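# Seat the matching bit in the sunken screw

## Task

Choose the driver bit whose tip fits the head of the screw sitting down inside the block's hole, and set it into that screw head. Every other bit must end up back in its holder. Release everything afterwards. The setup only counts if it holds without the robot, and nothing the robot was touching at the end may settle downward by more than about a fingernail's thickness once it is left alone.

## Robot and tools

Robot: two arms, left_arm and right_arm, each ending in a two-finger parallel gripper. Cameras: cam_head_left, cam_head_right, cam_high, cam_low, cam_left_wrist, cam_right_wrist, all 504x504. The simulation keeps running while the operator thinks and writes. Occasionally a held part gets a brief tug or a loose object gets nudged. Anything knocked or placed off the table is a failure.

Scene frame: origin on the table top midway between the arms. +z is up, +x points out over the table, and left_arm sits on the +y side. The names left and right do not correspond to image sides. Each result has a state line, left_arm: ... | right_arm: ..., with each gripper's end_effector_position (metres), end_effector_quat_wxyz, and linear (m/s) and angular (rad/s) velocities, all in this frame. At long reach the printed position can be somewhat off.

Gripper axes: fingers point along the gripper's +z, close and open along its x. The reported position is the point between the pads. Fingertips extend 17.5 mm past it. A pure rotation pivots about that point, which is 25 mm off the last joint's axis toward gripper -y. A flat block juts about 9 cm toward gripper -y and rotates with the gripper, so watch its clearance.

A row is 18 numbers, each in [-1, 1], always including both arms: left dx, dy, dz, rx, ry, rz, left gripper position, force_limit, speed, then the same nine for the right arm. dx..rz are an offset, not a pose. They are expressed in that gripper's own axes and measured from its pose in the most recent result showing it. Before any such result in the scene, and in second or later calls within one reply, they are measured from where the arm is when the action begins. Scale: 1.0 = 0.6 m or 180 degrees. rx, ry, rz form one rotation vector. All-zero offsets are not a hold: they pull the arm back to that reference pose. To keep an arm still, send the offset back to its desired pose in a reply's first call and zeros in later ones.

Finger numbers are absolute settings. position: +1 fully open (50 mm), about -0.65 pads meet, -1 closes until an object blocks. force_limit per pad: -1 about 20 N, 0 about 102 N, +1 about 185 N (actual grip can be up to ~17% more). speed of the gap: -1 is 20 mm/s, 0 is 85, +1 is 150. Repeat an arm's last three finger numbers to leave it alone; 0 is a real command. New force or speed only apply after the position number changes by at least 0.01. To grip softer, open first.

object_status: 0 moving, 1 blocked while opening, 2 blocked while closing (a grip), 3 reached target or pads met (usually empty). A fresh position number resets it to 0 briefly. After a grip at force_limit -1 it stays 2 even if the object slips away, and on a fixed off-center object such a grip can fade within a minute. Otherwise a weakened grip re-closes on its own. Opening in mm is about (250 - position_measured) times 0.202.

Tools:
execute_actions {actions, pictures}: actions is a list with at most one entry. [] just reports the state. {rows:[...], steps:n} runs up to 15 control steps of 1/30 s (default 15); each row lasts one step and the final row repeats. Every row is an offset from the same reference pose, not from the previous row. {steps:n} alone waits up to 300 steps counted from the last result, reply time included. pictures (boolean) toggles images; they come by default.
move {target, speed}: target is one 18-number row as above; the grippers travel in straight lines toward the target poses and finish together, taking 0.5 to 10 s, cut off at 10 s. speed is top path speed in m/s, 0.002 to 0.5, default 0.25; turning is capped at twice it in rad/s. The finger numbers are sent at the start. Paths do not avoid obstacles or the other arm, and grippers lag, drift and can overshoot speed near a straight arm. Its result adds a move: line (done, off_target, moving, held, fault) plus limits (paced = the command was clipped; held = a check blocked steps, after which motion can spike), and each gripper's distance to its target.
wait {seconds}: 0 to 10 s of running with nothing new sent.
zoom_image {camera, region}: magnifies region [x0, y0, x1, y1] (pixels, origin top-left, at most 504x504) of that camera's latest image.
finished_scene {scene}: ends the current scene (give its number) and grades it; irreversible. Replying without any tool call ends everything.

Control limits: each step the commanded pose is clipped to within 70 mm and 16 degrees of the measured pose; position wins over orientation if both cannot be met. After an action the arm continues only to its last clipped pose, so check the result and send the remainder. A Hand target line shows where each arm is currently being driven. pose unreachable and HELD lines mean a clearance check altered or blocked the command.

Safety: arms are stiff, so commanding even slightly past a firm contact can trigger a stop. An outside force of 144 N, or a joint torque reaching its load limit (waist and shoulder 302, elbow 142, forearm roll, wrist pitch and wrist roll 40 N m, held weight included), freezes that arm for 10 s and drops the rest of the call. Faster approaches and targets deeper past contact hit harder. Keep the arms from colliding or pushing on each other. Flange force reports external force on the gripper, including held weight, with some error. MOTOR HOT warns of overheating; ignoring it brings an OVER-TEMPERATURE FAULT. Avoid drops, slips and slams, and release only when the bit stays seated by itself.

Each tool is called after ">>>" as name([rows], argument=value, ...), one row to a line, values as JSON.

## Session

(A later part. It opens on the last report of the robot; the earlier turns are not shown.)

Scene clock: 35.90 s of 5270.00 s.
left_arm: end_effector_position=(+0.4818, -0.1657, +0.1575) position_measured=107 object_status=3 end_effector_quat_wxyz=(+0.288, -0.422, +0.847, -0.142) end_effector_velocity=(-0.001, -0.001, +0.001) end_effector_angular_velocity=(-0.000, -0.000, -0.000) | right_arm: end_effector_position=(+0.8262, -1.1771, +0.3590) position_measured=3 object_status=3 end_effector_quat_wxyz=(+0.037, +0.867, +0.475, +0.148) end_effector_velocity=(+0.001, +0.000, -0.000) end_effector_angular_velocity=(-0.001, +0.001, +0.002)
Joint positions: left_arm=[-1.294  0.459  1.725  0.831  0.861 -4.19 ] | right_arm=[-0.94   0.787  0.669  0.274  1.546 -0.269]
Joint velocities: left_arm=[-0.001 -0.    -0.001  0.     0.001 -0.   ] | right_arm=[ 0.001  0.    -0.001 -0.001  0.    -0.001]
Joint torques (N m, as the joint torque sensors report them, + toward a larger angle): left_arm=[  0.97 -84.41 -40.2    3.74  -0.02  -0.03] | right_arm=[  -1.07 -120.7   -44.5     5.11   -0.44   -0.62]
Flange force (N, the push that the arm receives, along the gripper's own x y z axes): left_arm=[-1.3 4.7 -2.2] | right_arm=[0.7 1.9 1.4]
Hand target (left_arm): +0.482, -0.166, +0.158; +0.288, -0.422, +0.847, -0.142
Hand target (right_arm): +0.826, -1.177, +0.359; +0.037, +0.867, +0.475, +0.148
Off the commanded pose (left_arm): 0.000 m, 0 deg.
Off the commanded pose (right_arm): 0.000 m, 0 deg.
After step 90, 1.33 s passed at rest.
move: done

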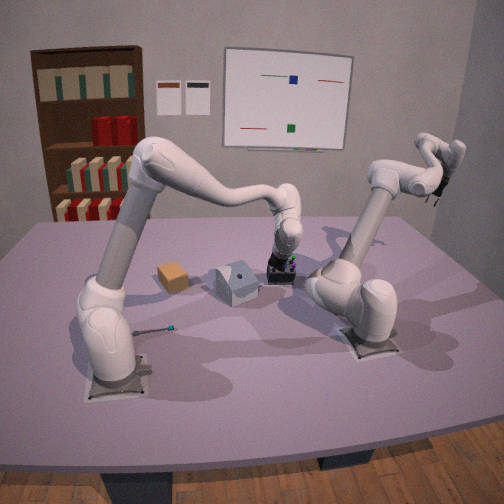

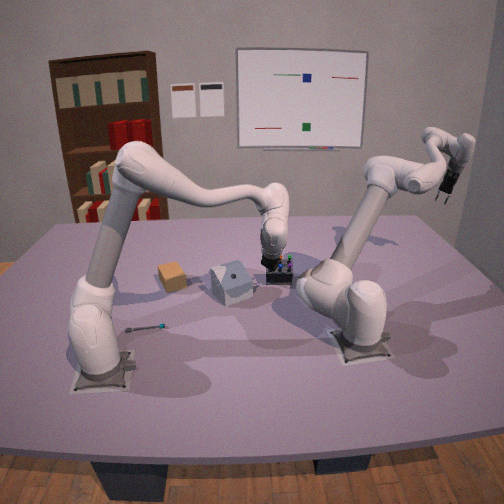

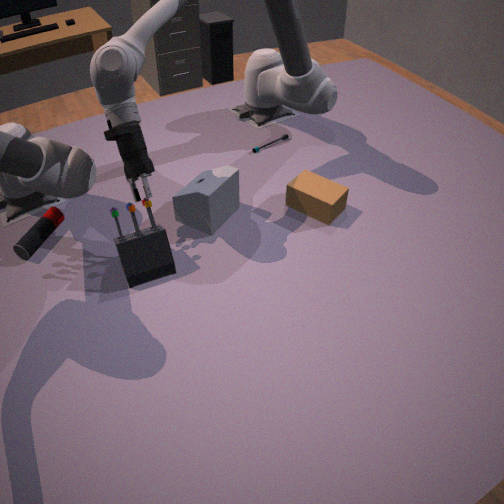

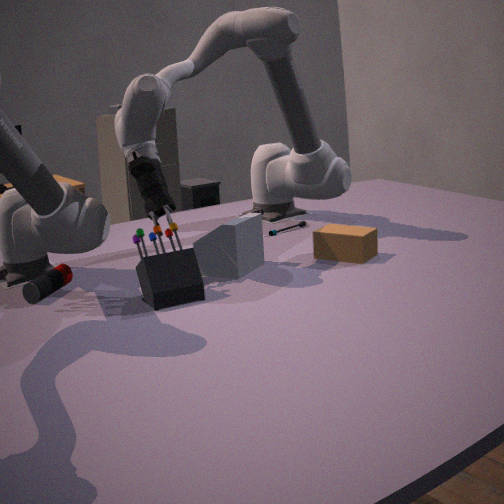

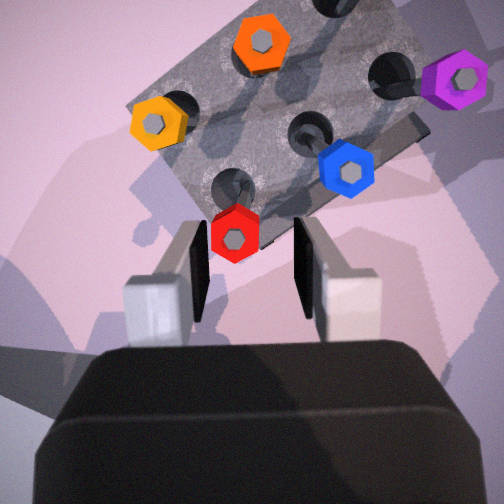

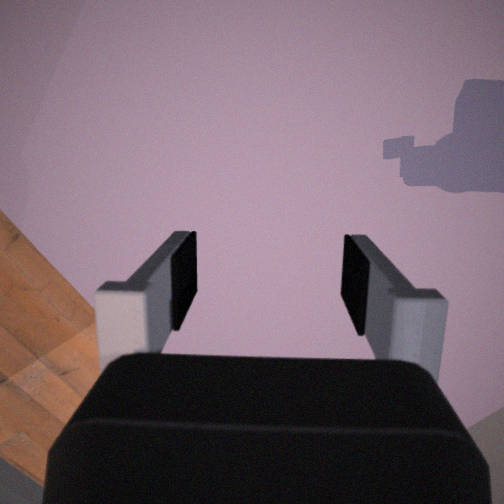

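>>> move(target=[-0.01,-0.005,0.01,0,0.008,0,0.3,-0.5,0,0,0,0,0,0,0,1,0,0], speed=0.05)

>>> move(target=[0,0,0.043,0,0,0,0.3,-0.5,0,0,0,0,0,0,0,1,0,0], speed=0.05)

Scene clock: 39.57 s of 5270.00 s.
left_arm: end_effector_position=(+0.4903, -0.1628, +0.1564) position_measured=107 object_status=3 end_effector_quat_wxyz=(+0.278, -0.421, +0.851, -0.148) end_effector_velocity=(+0.001, +0.001, -0.000) end_effector_angular_velocity=(+0.002, -0.000, -0.000) | right_arm: end_effector_position=(+0.8262, -1.1771, +0.3590) position_measured=3 object_status=3 end_effector_quat_wxyz=(+0.037, +0.867, +0.475, +0.148) end_effector_velocity=(-0.000, -0.000, +0.000) end_effector_angular_velocity=(+0.000, -0.001, -0.000)
Joint positions: left_arm=[-1.274  0.454  1.73   0.815  0.827 -4.163] | right_arm=[-0.94   0.787  0.669  0.274  1.546 -0.269]
Joint velocities: left_arm=[ 0.001  0.001 -0.     0.     0.     0.002] | right_arm=[-0.    -0.    -0.     0.001 -0.    -0.   ]
Joint torques (N m, as the joint torque sensors report them, + toward a larger angle): left_arm=[  0.94 -83.81 -39.59   3.66  -0.25   0.02] | right_arm=[  -0.38 -120.7   -44.34    5.33   -0.42   -0.67]
Flange force (N, the push that the arm receives, along the gripper's own x y z axes): left_arm=[-0.7 3.2 -2.3] | right_arm=[0.5 2.7 1.2]
Hand target (left_arm): +0.490, -0.163, +0.156; +0.278, -0.421, +0.851, -0.148
Hand target (right_arm): +0.826, -1.177, +0.359; +0.037, +0.867, +0.475, +0.148
Off the commanded pose (left_arm): 0.000 m, 0 deg.
Off the commanded pose (right_arm): 0.000 m, 0 deg.
move: done

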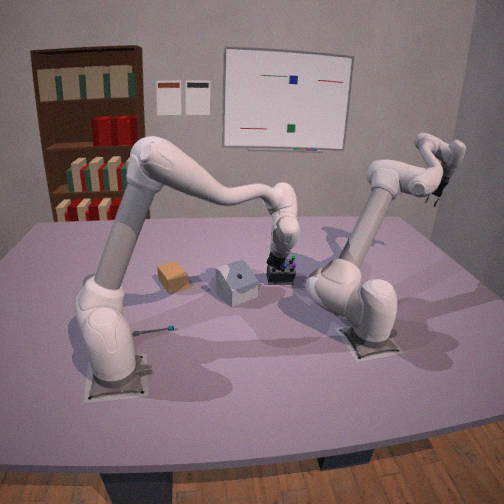

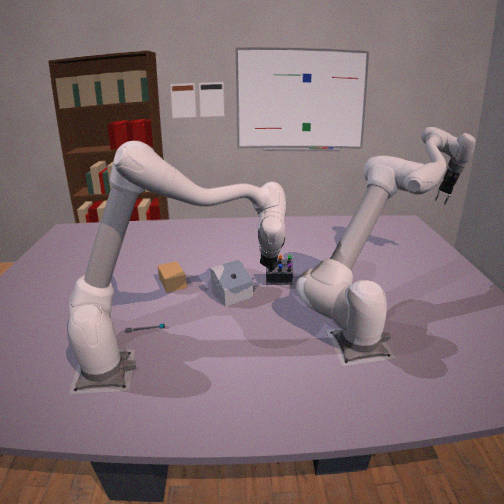

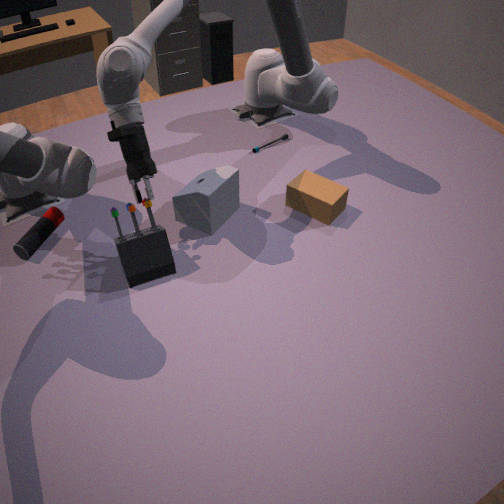

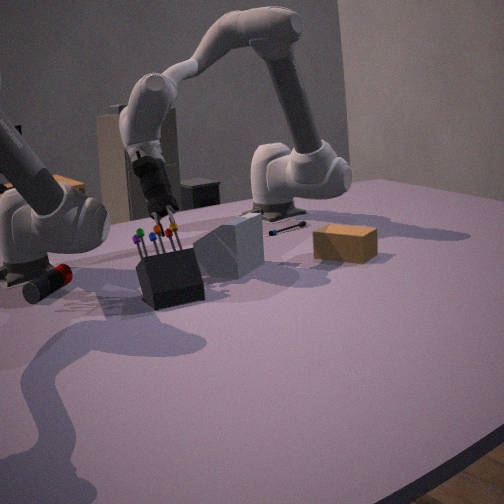

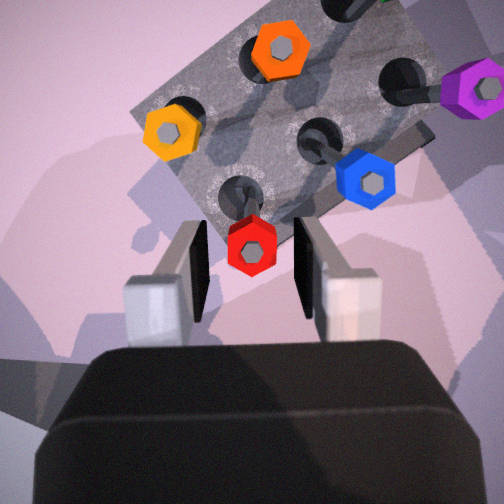

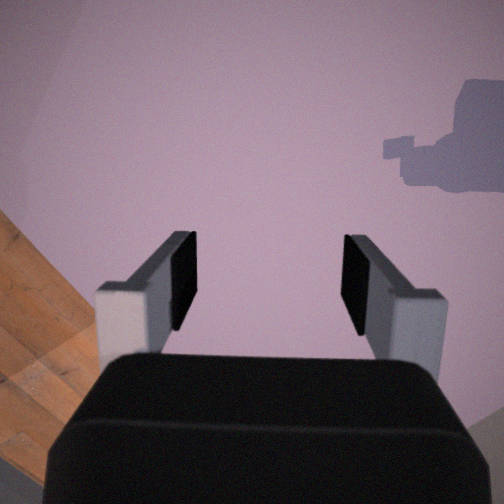

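Scene clock: 40.33 s of 5270.00 s.
left_arm: end_effector_position=(+0.5057, -0.1633, +0.1358) position_measured=107 object_status=3 end_effector_quat_wxyz=(+0.278, -0.421, +0.851, -0.148) end_effector_velocity=(+0.000, -0.000, +0.000) end_effector_angular_velocity=(-0.001, +0.000, -0.001) | right_arm: end_effector_position=(+0.8262, -1.1771, +0.3590) position_measured=3 object_status=3 end_effector_quat_wxyz=(+0.037, +0.867, +0.475, +0.148) end_effector_velocity=(-0.001, -0.001, +0.000) end_effector_angular_velocity=(-0.000, -0.000, -0.001)
Joint positions: left_arm=[-1.255  0.484  1.727  0.835  0.798 -4.176] | right_arm=[-0.94   0.787  0.669  0.274  1.546 -0.269]
Joint velocities: left_arm=[ 0.     0.    -0.    -0.    -0.001  0.001] | right_arm=[-0.001  0.    -0.001  0.     0.     0.   ]
Joint torques (N m, as the joint torque sensors report them, + toward a larger angle): left_arm=[  0.75 -88.59 -39.44   3.44   0.03   0.01] | right_arm=[   0.72 -121.59  -44.82    5.56   -0.66   -0.54]
Flange force (N, the push that the arm receives, along the gripper's own x y z axes): left_arm=[0.7 2.4 0.5] | right_arm=[-1.4 2.8 1.2]
Hand target (left_arm): +0.506, -0.163, +0.136; +0.278, -0.421, +0.851, -0.148
Hand target (right_arm): +0.826, -1.177, +0.359; +0.037, +0.867, +0.475, +0.148
Off the commanded pose (left_arm): 0.000 m, 0 deg.
Off the commanded pose (right_arm): 0.000 m, 0 deg.
move: done

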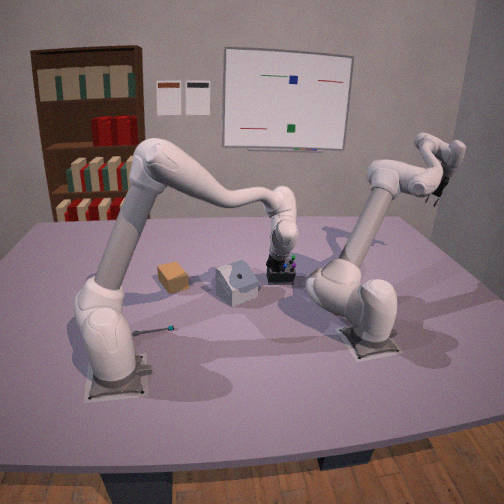

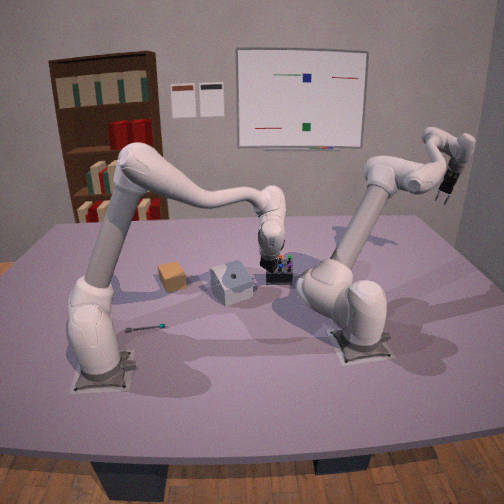

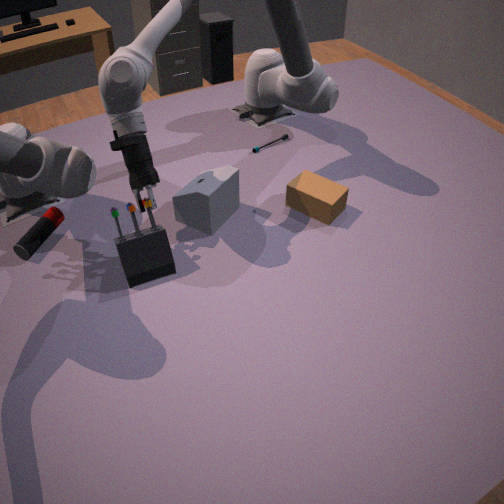

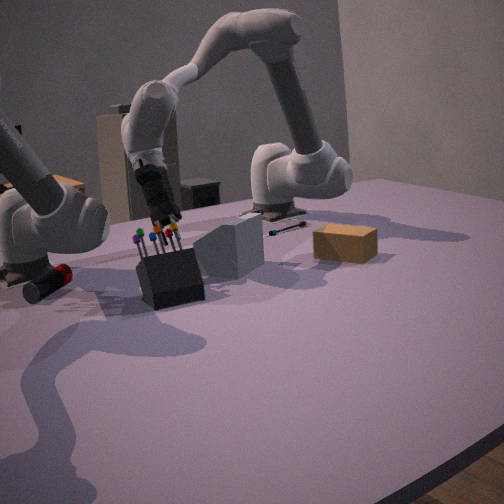

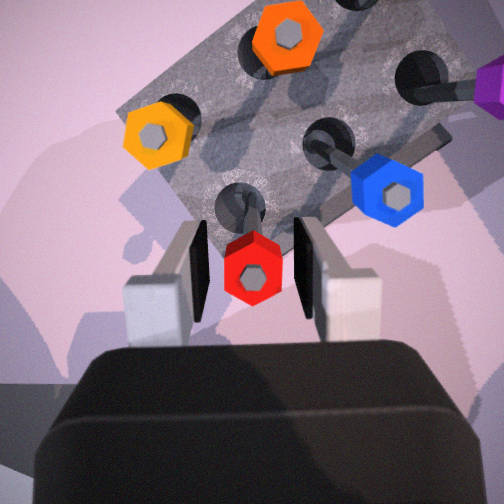

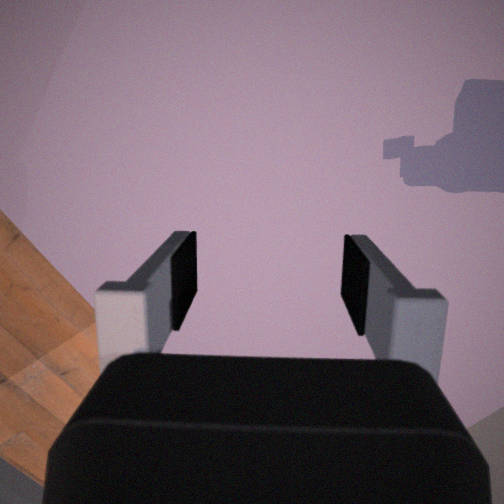

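>>> execute_actions(actions=[])

Scene clock: 54.23 s of 5270.00 s.
left_arm: end_effector_position=(+0.5057, -0.1633, +0.1358) position_measured=107 object_status=3 end_effector_quat_wxyz=(+0.278, -0.421, +0.851, -0.148) end_effector_velocity=(+0.000, -0.001, +0.001) end_effector_angular_velocity=(-0.002, -0.001, +0.001) | right_arm: end_effector_position=(+0.8262, -1.1771, +0.3590) position_measured=3 object_status=3 end_effector_quat_wxyz=(+0.037, +0.867, +0.475, +0.148) end_effector_velocity=(+0.001, +0.001, -0.000) end_effector_angular_velocity=(-0.000, +0.001, +0.002)
Joint positions: left_arm=[-1.255  0.484  1.727  0.835  0.798 -4.176] | right_arm=[-0.94   0.787  0.669  0.274  1.546 -0.269]
Joint velocities: left_arm=[-0.     0.    -0.002  0.     0.    -0.002] | right_arm=[ 0.001  0.    -0.    -0.001 -0.    -0.   ]
Joint torques (N m, as the joint torque sensors report them, + toward a larger angle): left_arm=[  2.58 -86.92 -39.07   3.7   -0.21   0.01] | right_arm=[  -1.1  -121.41  -45.49    5.43   -0.4    -0.43]
Flange force (N, the push that the arm receives, along the gripper's own x y z axes): left_arm=[2.0 3.2 -3.0] | right_arm=[1.6 -1.0 3.4]
Hand target (left_arm): +0.506, -0.163, +0.136; +0.278, -0.421, +0.851, -0.148
Hand target (right_arm): +0.826, -1.177, +0.359; +0.037, +0.867, +0.475, +0.148
Off the commanded pose (left_arm): 0.000 m, 0 deg.
Off the commanded pose (right_arm): 0.000 m, 0 deg.
Steps of this call (steps 1 to 90: nothing new was sent; then 10.90 s passed at rest). Readings (end_effector_position | what the end effector reports):
1: left_arm (+0.5057, -0.1633, +0.1358) | right_arm (+0.8262, -1.1771, +0.3590) | left_arm position_measured=107 object_status=3 | right_arm position_measured=3 object_status=3
2: left_arm (+0.5057, -0.1633, +0.1358) | right_arm (+0.8262, -1.1771, +0.3590) | left_arm position_measured=107 object_status=3 | right_arm position_measured=3 object_status=3
4: left_arm (+0.5057, -0.1633, +0.1358) | right_arm (+0.8262, -1.1771, +0.3590) | left_arm position_measured=107 object_status=3 | right_arm position_measured=3 object_status=3
8: left_arm (+0.5057, -0.1633, +0.1358) | right_arm (+0.8262, -1.1771, +0.3590) | left_arm position_measured=107 object_status=3 | right_arm position_measured=3 object_status=3
90: the state above

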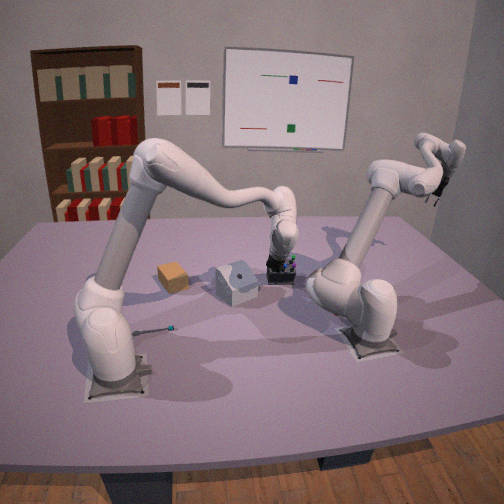

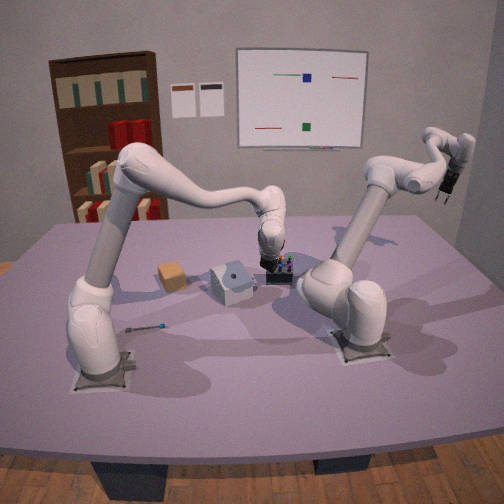

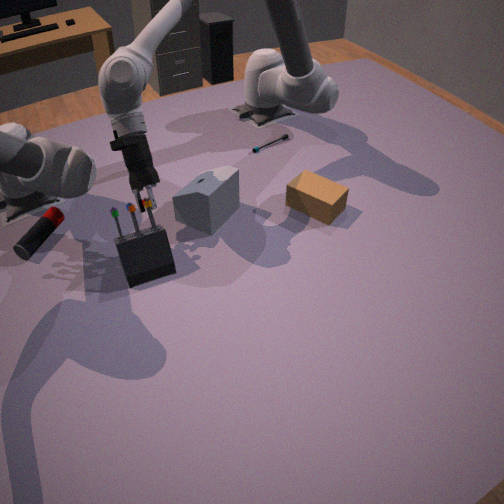

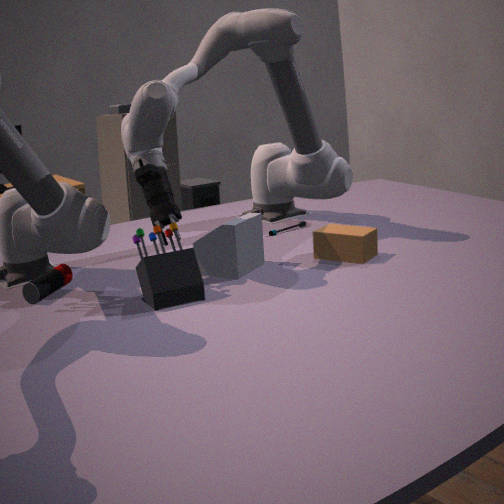

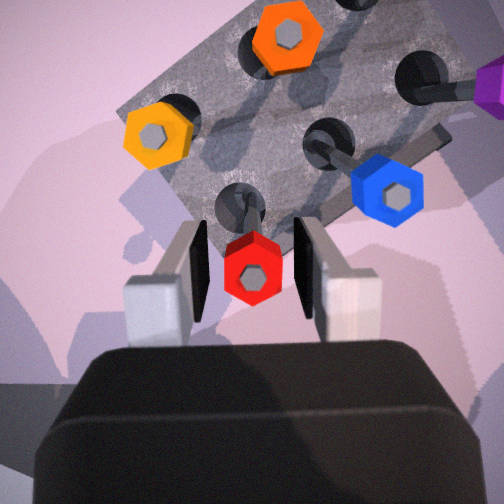

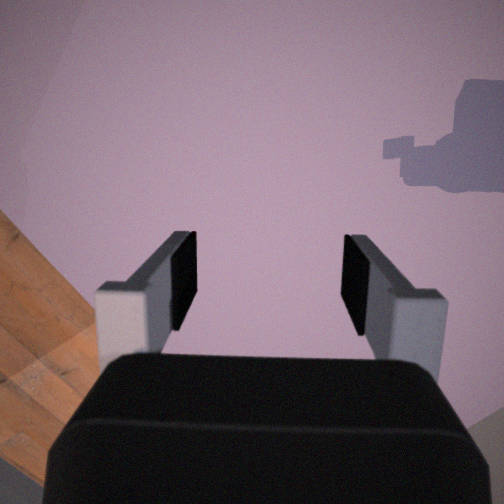

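>>> move(target=[0,0,0,0,0,0,-1,0,-0.5,0,0,0,0,0,0,1,0,0])

>>> move(target=[-0.0144,-0.0184,-0.2,0,0,0,-1,0,-0.5,0,0,0,0,0,0,1,0,0], speed=0.05)

Scene clock: 64.07 s of 5270.00 s.
left_arm: end_effector_position=(+0.5057, -0.1633, +0.1358) position_measured=176 object_status=2 end_effector_quat_wxyz=(+0.278, -0.421, +0.851, -0.148) end_effector_velocity=(+0.000, +0.000, +0.001) end_effector_angular_velocity=(-0.002, -0.000, +0.000) | right_arm: end_effector_position=(+0.8262, -1.1771, +0.3590) position_measured=3 object_status=3 end_effector_quat_wxyz=(+0.037, +0.867, +0.475, +0.148) end_effector_velocity=(-0.001, -0.001, +0.001) end_effector_angular_velocity=(-0.001, -0.001, -0.001)
Joint positions: left_arm=[-1.255  0.484  1.727  0.835  0.798 -4.176] | right_arm=[-0.94   0.787  0.669  0.274  1.546 -0.269]
Joint velocities: left_arm=[ 0.    -0.002  0.     0.    -0.001 -0.001] | right_arm=[-0.001 -0.001 -0.001 -0.     0.    -0.   ]
Joint torques (N m, as the joint torque sensors report them, + toward a larger angle): left_arm=[  1.12 -85.46 -39.84   3.61   0.14  -0.09] | right_arm=[  -1.46 -121.41  -44.53    5.25   -0.2    -0.5 ]
Flange force (N, the push that the arm receives, along the gripper's own x y z axes): left_arm=[-2.4 5.5 -3.5] | right_arm=[1.3 3.0 1.9]
Hand target (left_arm): +0.506, -0.163, +0.136; +0.278, -0.421, +0.851, -0.148
Hand target (right_arm): +0.826, -1.177, +0.359; +0.037, +0.867, +0.475, +0.148
Off the commanded pose (left_arm): 0.000 m, 0 deg.
Off the commanded pose (right_arm): 0.000 m, 0 deg.
After step 90, 6.13 s passed at rest.
move: done

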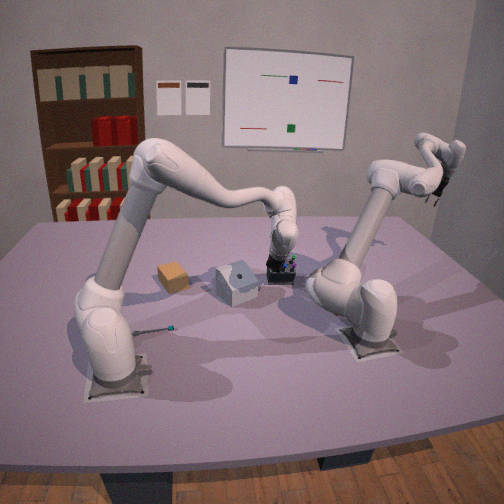

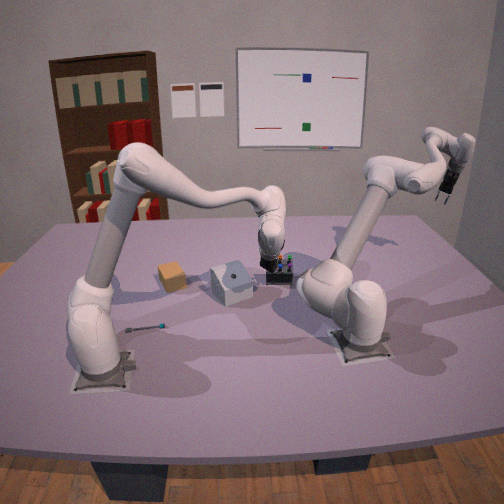

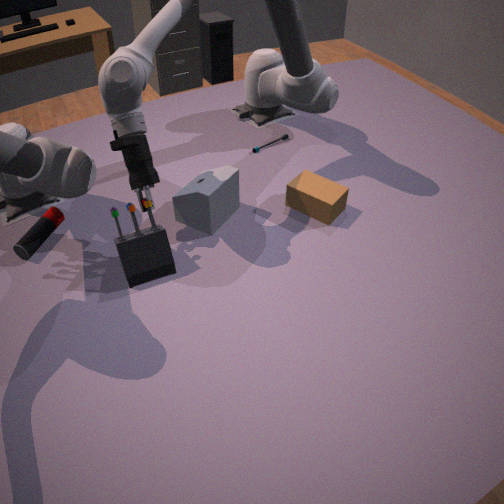

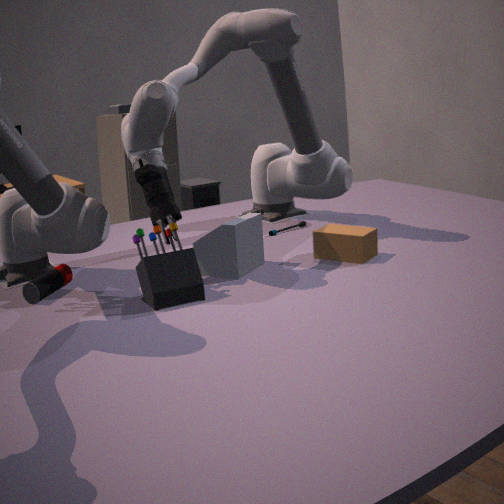

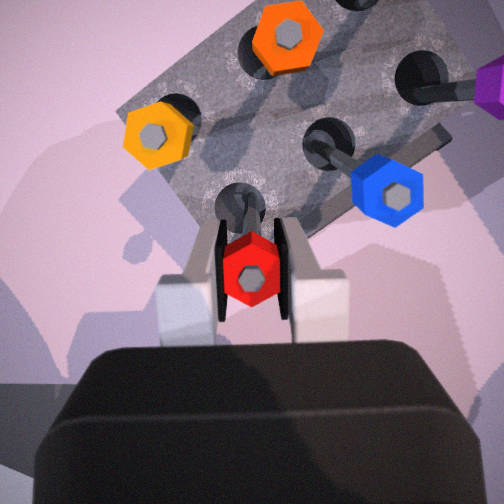

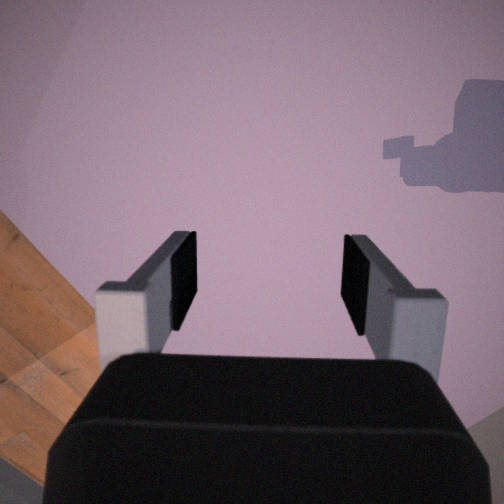

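Scene clock: 66.73 s of 5270.00 s.
left_arm: end_effector_position=(+0.4452, -0.1607, +0.2403) position_measured=176 object_status=2 end_effector_quat_wxyz=(+0.277, -0.421, +0.851, -0.148) end_effector_velocity=(+0.000, -0.000, -0.001) end_effector_angular_velocity=(+0.002, +0.001, -0.001) | right_arm: end_effector_position=(+0.8262, -1.1771, +0.3590) position_measured=3 object_status=3 end_effector_quat_wxyz=(+0.037, +0.867, +0.475, +0.148) end_effector_velocity=(-0.001, -0.001, -0.000) end_effector_angular_velocity=(+0.000, +0.001, -0.000)
Joint positions: left_arm=[-1.33   0.352  1.707  0.742  0.95  -4.095] | right_arm=[-0.94   0.787  0.669  0.274  1.546 -0.269]
Joint velocities: left_arm=[ 0.     0.001  0.    -0.    -0.     0.001] | right_arm=[-0.001  0.     0.    -0.     0.    -0.001]
Joint torques (N m, as the joint torque sensors report them, + toward a larger angle): left_arm=[  2.31 -76.73 -40.8    4.48  -0.47   0.15] | right_arm=[  -0.85 -121.31  -44.58    5.37   -0.8    -0.72]
Flange force (N, the push that the arm receives, along the gripper's own x y z axes): left_arm=[3.5 1.8 -1.5] | right_arm=[0.1 4.7 1.6]
Hand target (left_arm): +0.445, -0.161, +0.240; +0.277, -0.421, +0.851, -0.148
Hand target (right_arm): +0.826, -1.177, +0.359; +0.037, +0.867, +0.475, +0.148
Off the commanded pose (left_arm): 0.000 m, 0 deg.
Off the commanded pose (right_arm): 0.000 m, 0 deg.
move: done

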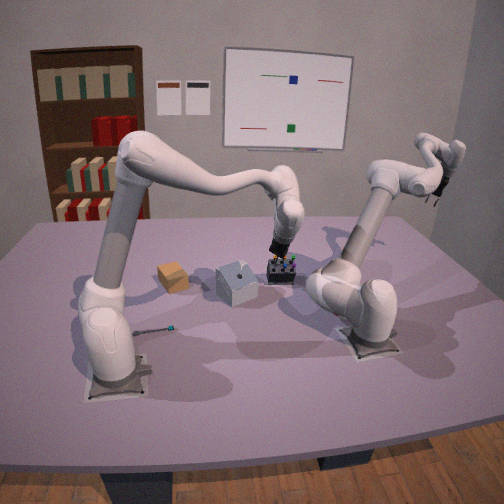

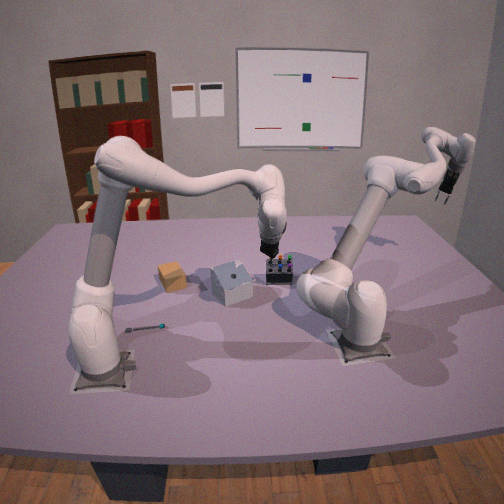

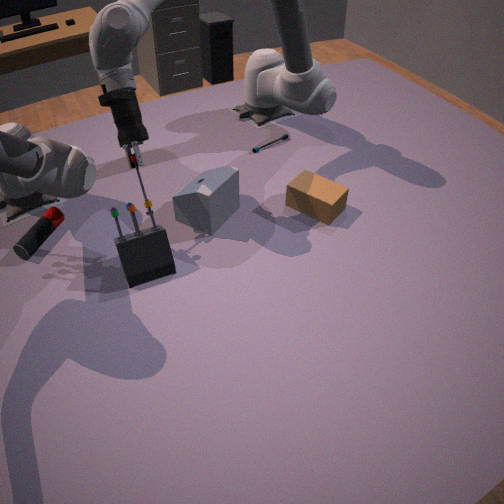

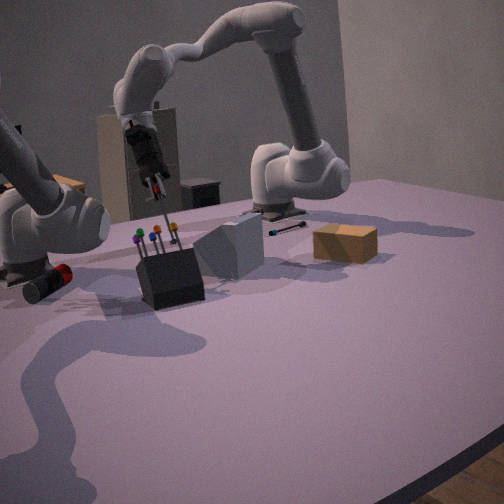

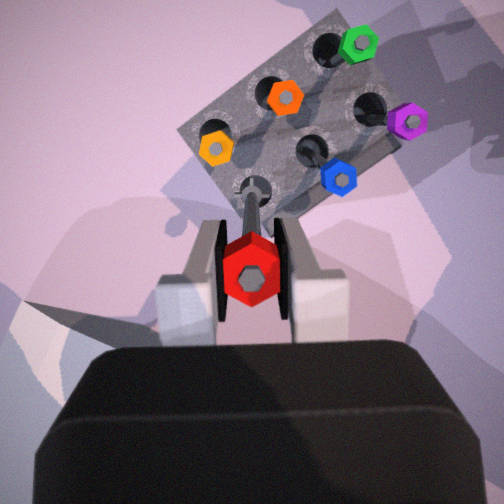

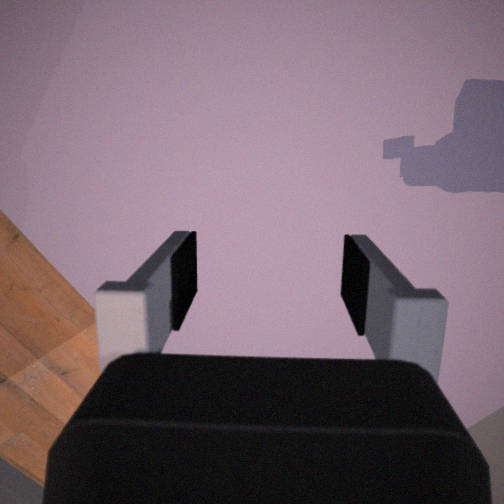

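>>> move(target=[-0.129,0.162,-0.163,-0.1015,-0.0288,0.0538,-1,0,-0.5,0,0,0,0,0,0,1,0,0], speed=0.12)

>>> move(target=[0,0,0.08,0,0,0,-1,0,-0.5,0,0,0,0,0,0,1,0,0], speed=0.06)

>>> zoom_image(camera="cam_left_wrist", region=[190,130,310,250])

Scene clock: 76.53 s of 5270.00 s.
left_arm: end_effector_position=(+0.3635, -0.0384, +0.2985) position_measured=176 object_status=2 end_effector_quat_wxyz=(+0.257, -0.392, +0.883, +0.032) end_effector_velocity=(-0.001, -0.001, +0.000) end_effector_angular_velocity=(-0.000, +0.000, -0.002) | right_arm: end_effector_position=(+0.8262, -1.1771, +0.3590) position_measured=3 object_status=3 end_effector_quat_wxyz=(+0.037, +0.867, +0.475, +0.148) end_effector_velocity=(-0.000, -0.000, +0.000) end_effector_angular_velocity=(-0.001, +0.000, -0.000)
Joint positions: left_arm=[-1.354  0.22   1.716  0.527  1.351 -3.787] | right_arm=[-0.94   0.787  0.669  0.274  1.546 -0.269]
Joint velocities: left_arm=[-0.001 -0.    -0.    -0.    -0.     0.001] | right_arm=[-0. -0. -0. -0.  0.  0.]
Joint torques (N m, as the joint torque sensors report them, + toward a larger angle): left_arm=[ -0.16 -63.28 -43.44   4.74   0.24  -0.16] | right_arm=[  -1.08 -120.24  -44.1     5.45   -0.2    -0.76]
Flange force (N, the push that the arm receives, along the gripper's own x y z axes): left_arm=[-1.9 5.4 1.3] | right_arm=[1.7 2.3 1.2]
Hand target (left_arm): +0.363, -0.038, +0.299; +0.257, -0.392, +0.883, +0.032
Hand target (right_arm): +0.826, -1.177, +0.359; +0.037, +0.867, +0.475, +0.148
Off the commanded pose (left_arm): 0.000 m, 0 deg.
Off the commanded pose (right_arm): 0.000 m, 0 deg.
After step 90, 4.97 s passed at rest.
move: done

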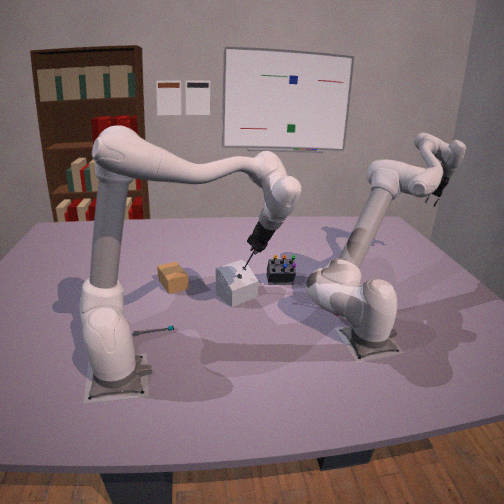

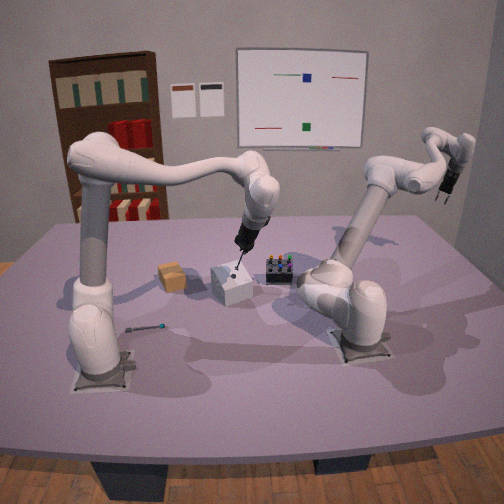

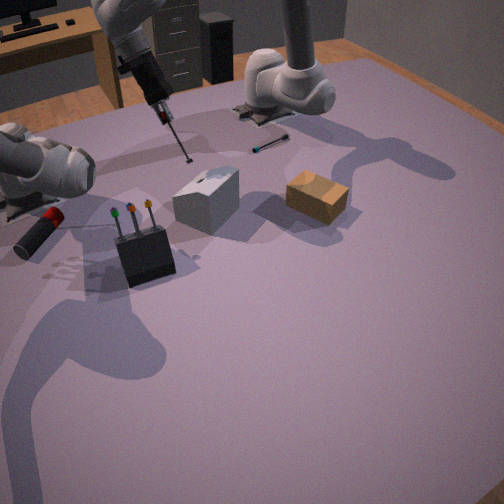

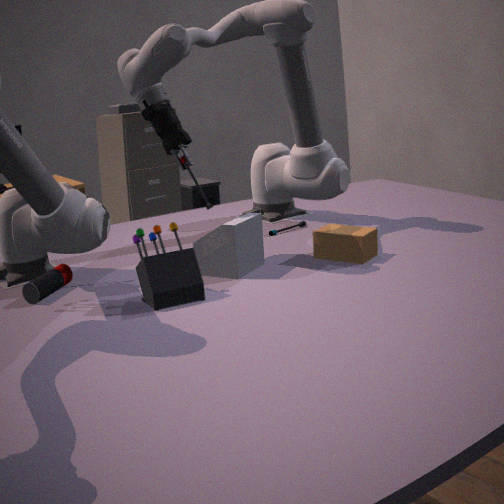

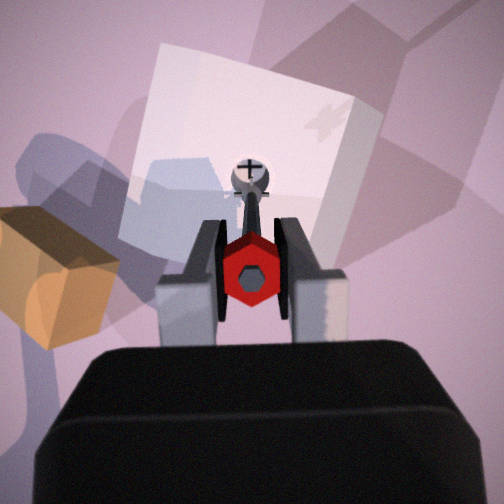

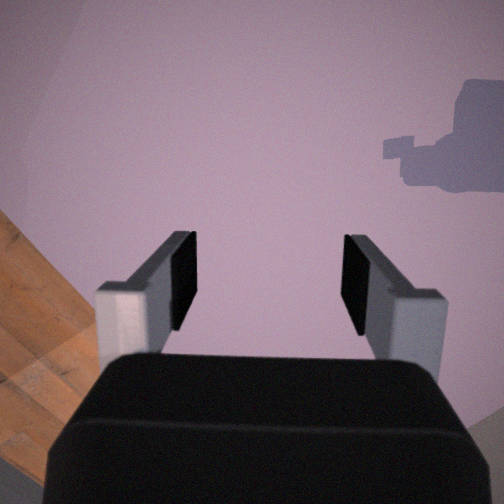

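Scene clock: 77.57 s of 5270.00 s.
left_arm: end_effector_position=(+0.3841, -0.0260, +0.2569) position_measured=176 object_status=2 end_effector_quat_wxyz=(+0.257, -0.392, +0.883, +0.032) end_effector_velocity=(-0.000, -0.000, +0.001) end_effector_angular_velocity=(-0.002, -0.000, +0.001) | right_arm: end_effector_position=(+0.8262, -1.1771, +0.3590) position_measured=3 object_status=3 end_effector_quat_wxyz=(+0.037, +0.867, +0.475, +0.148) end_effector_velocity=(+0.002, +0.001, -0.000) end_effector_angular_velocity=(-0.000, -0.000, +0.002)
Joint positions: left_arm=[-1.318  0.242  1.768  0.543  1.27  -3.797] | right_arm=[-0.94   0.787  0.669  0.274  1.546 -0.269]
Joint velocities: left_arm=[-0.    -0.001 -0.001 -0.001  0.    -0.001] | right_arm=[ 0.002  0.    -0.    -0.    -0.    -0.   ]
Joint torques (N m, as the joint torque sensors report them, + toward a larger angle): left_arm=[  0.62 -66.27 -41.87   4.56   0.41   0.08] | right_arm=[  -0.64 -122.01  -44.79    5.17   -0.59   -0.48]
Flange force (N, the push that the arm receives, along the gripper's own x y z axes): left_arm=[0.1 2.8 0.0] | right_arm=[0.9 4.2 1.9]
Hand target (left_arm): +0.384, -0.026, +0.257; +0.257, -0.392, +0.883, +0.032
Hand target (right_arm): +0.826, -1.177, +0.359; +0.037, +0.867, +0.475, +0.148
Off the commanded pose (left_arm): 0.000 m, 0 deg.
Off the commanded pose (right_arm): 0.000 m, 0 deg.
move: done

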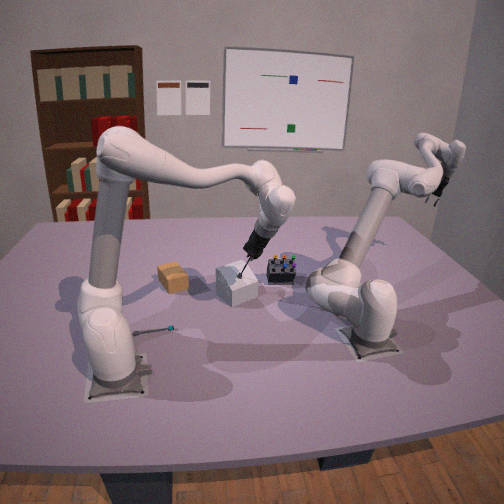

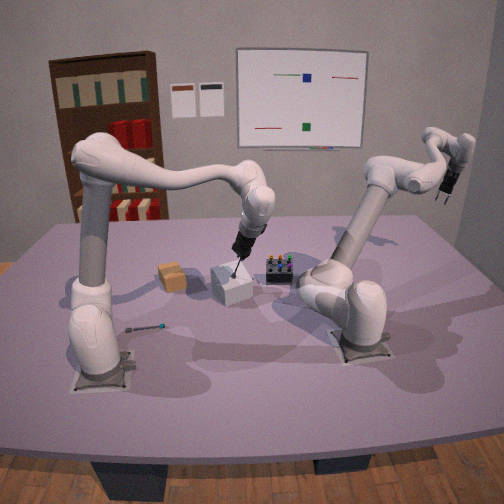

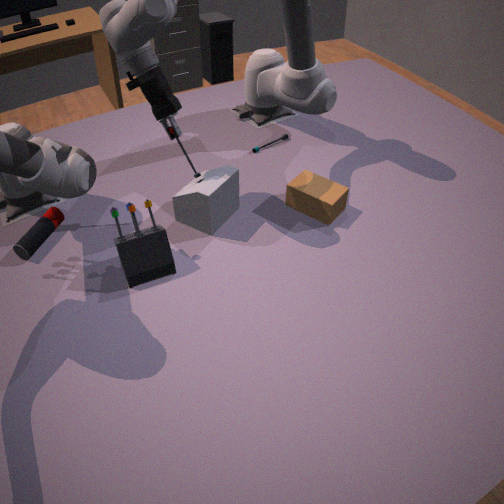

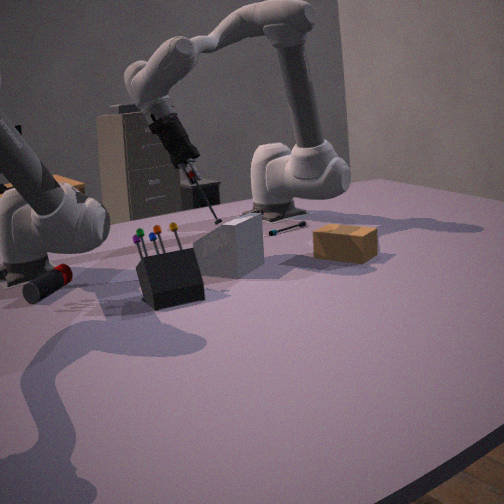

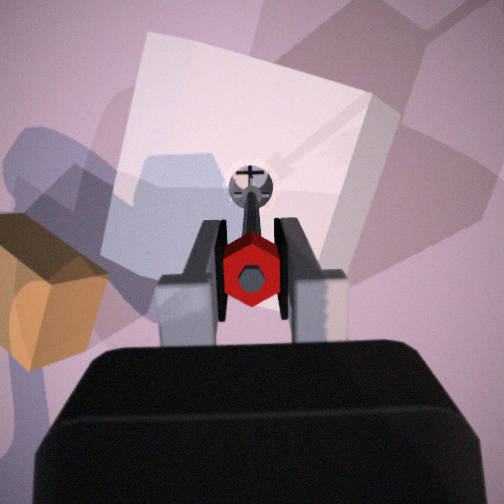

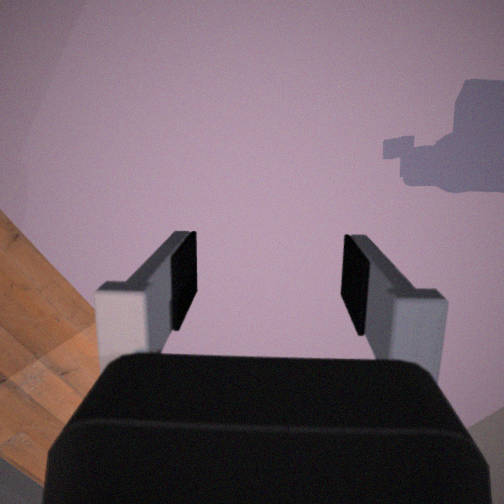

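Region (190, 130, 310, 250) of cam_left_wrist's 504x504 image, scaled by 4.200, with more detail than that image has.

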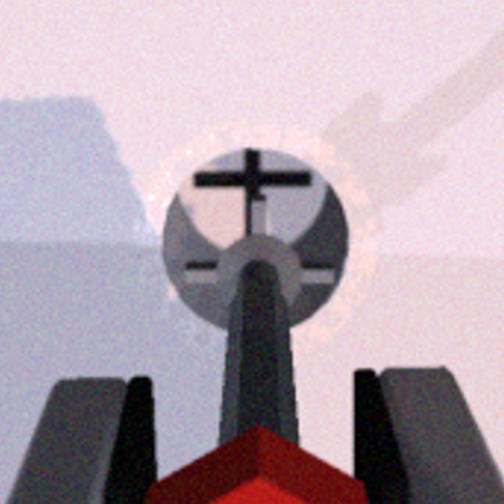

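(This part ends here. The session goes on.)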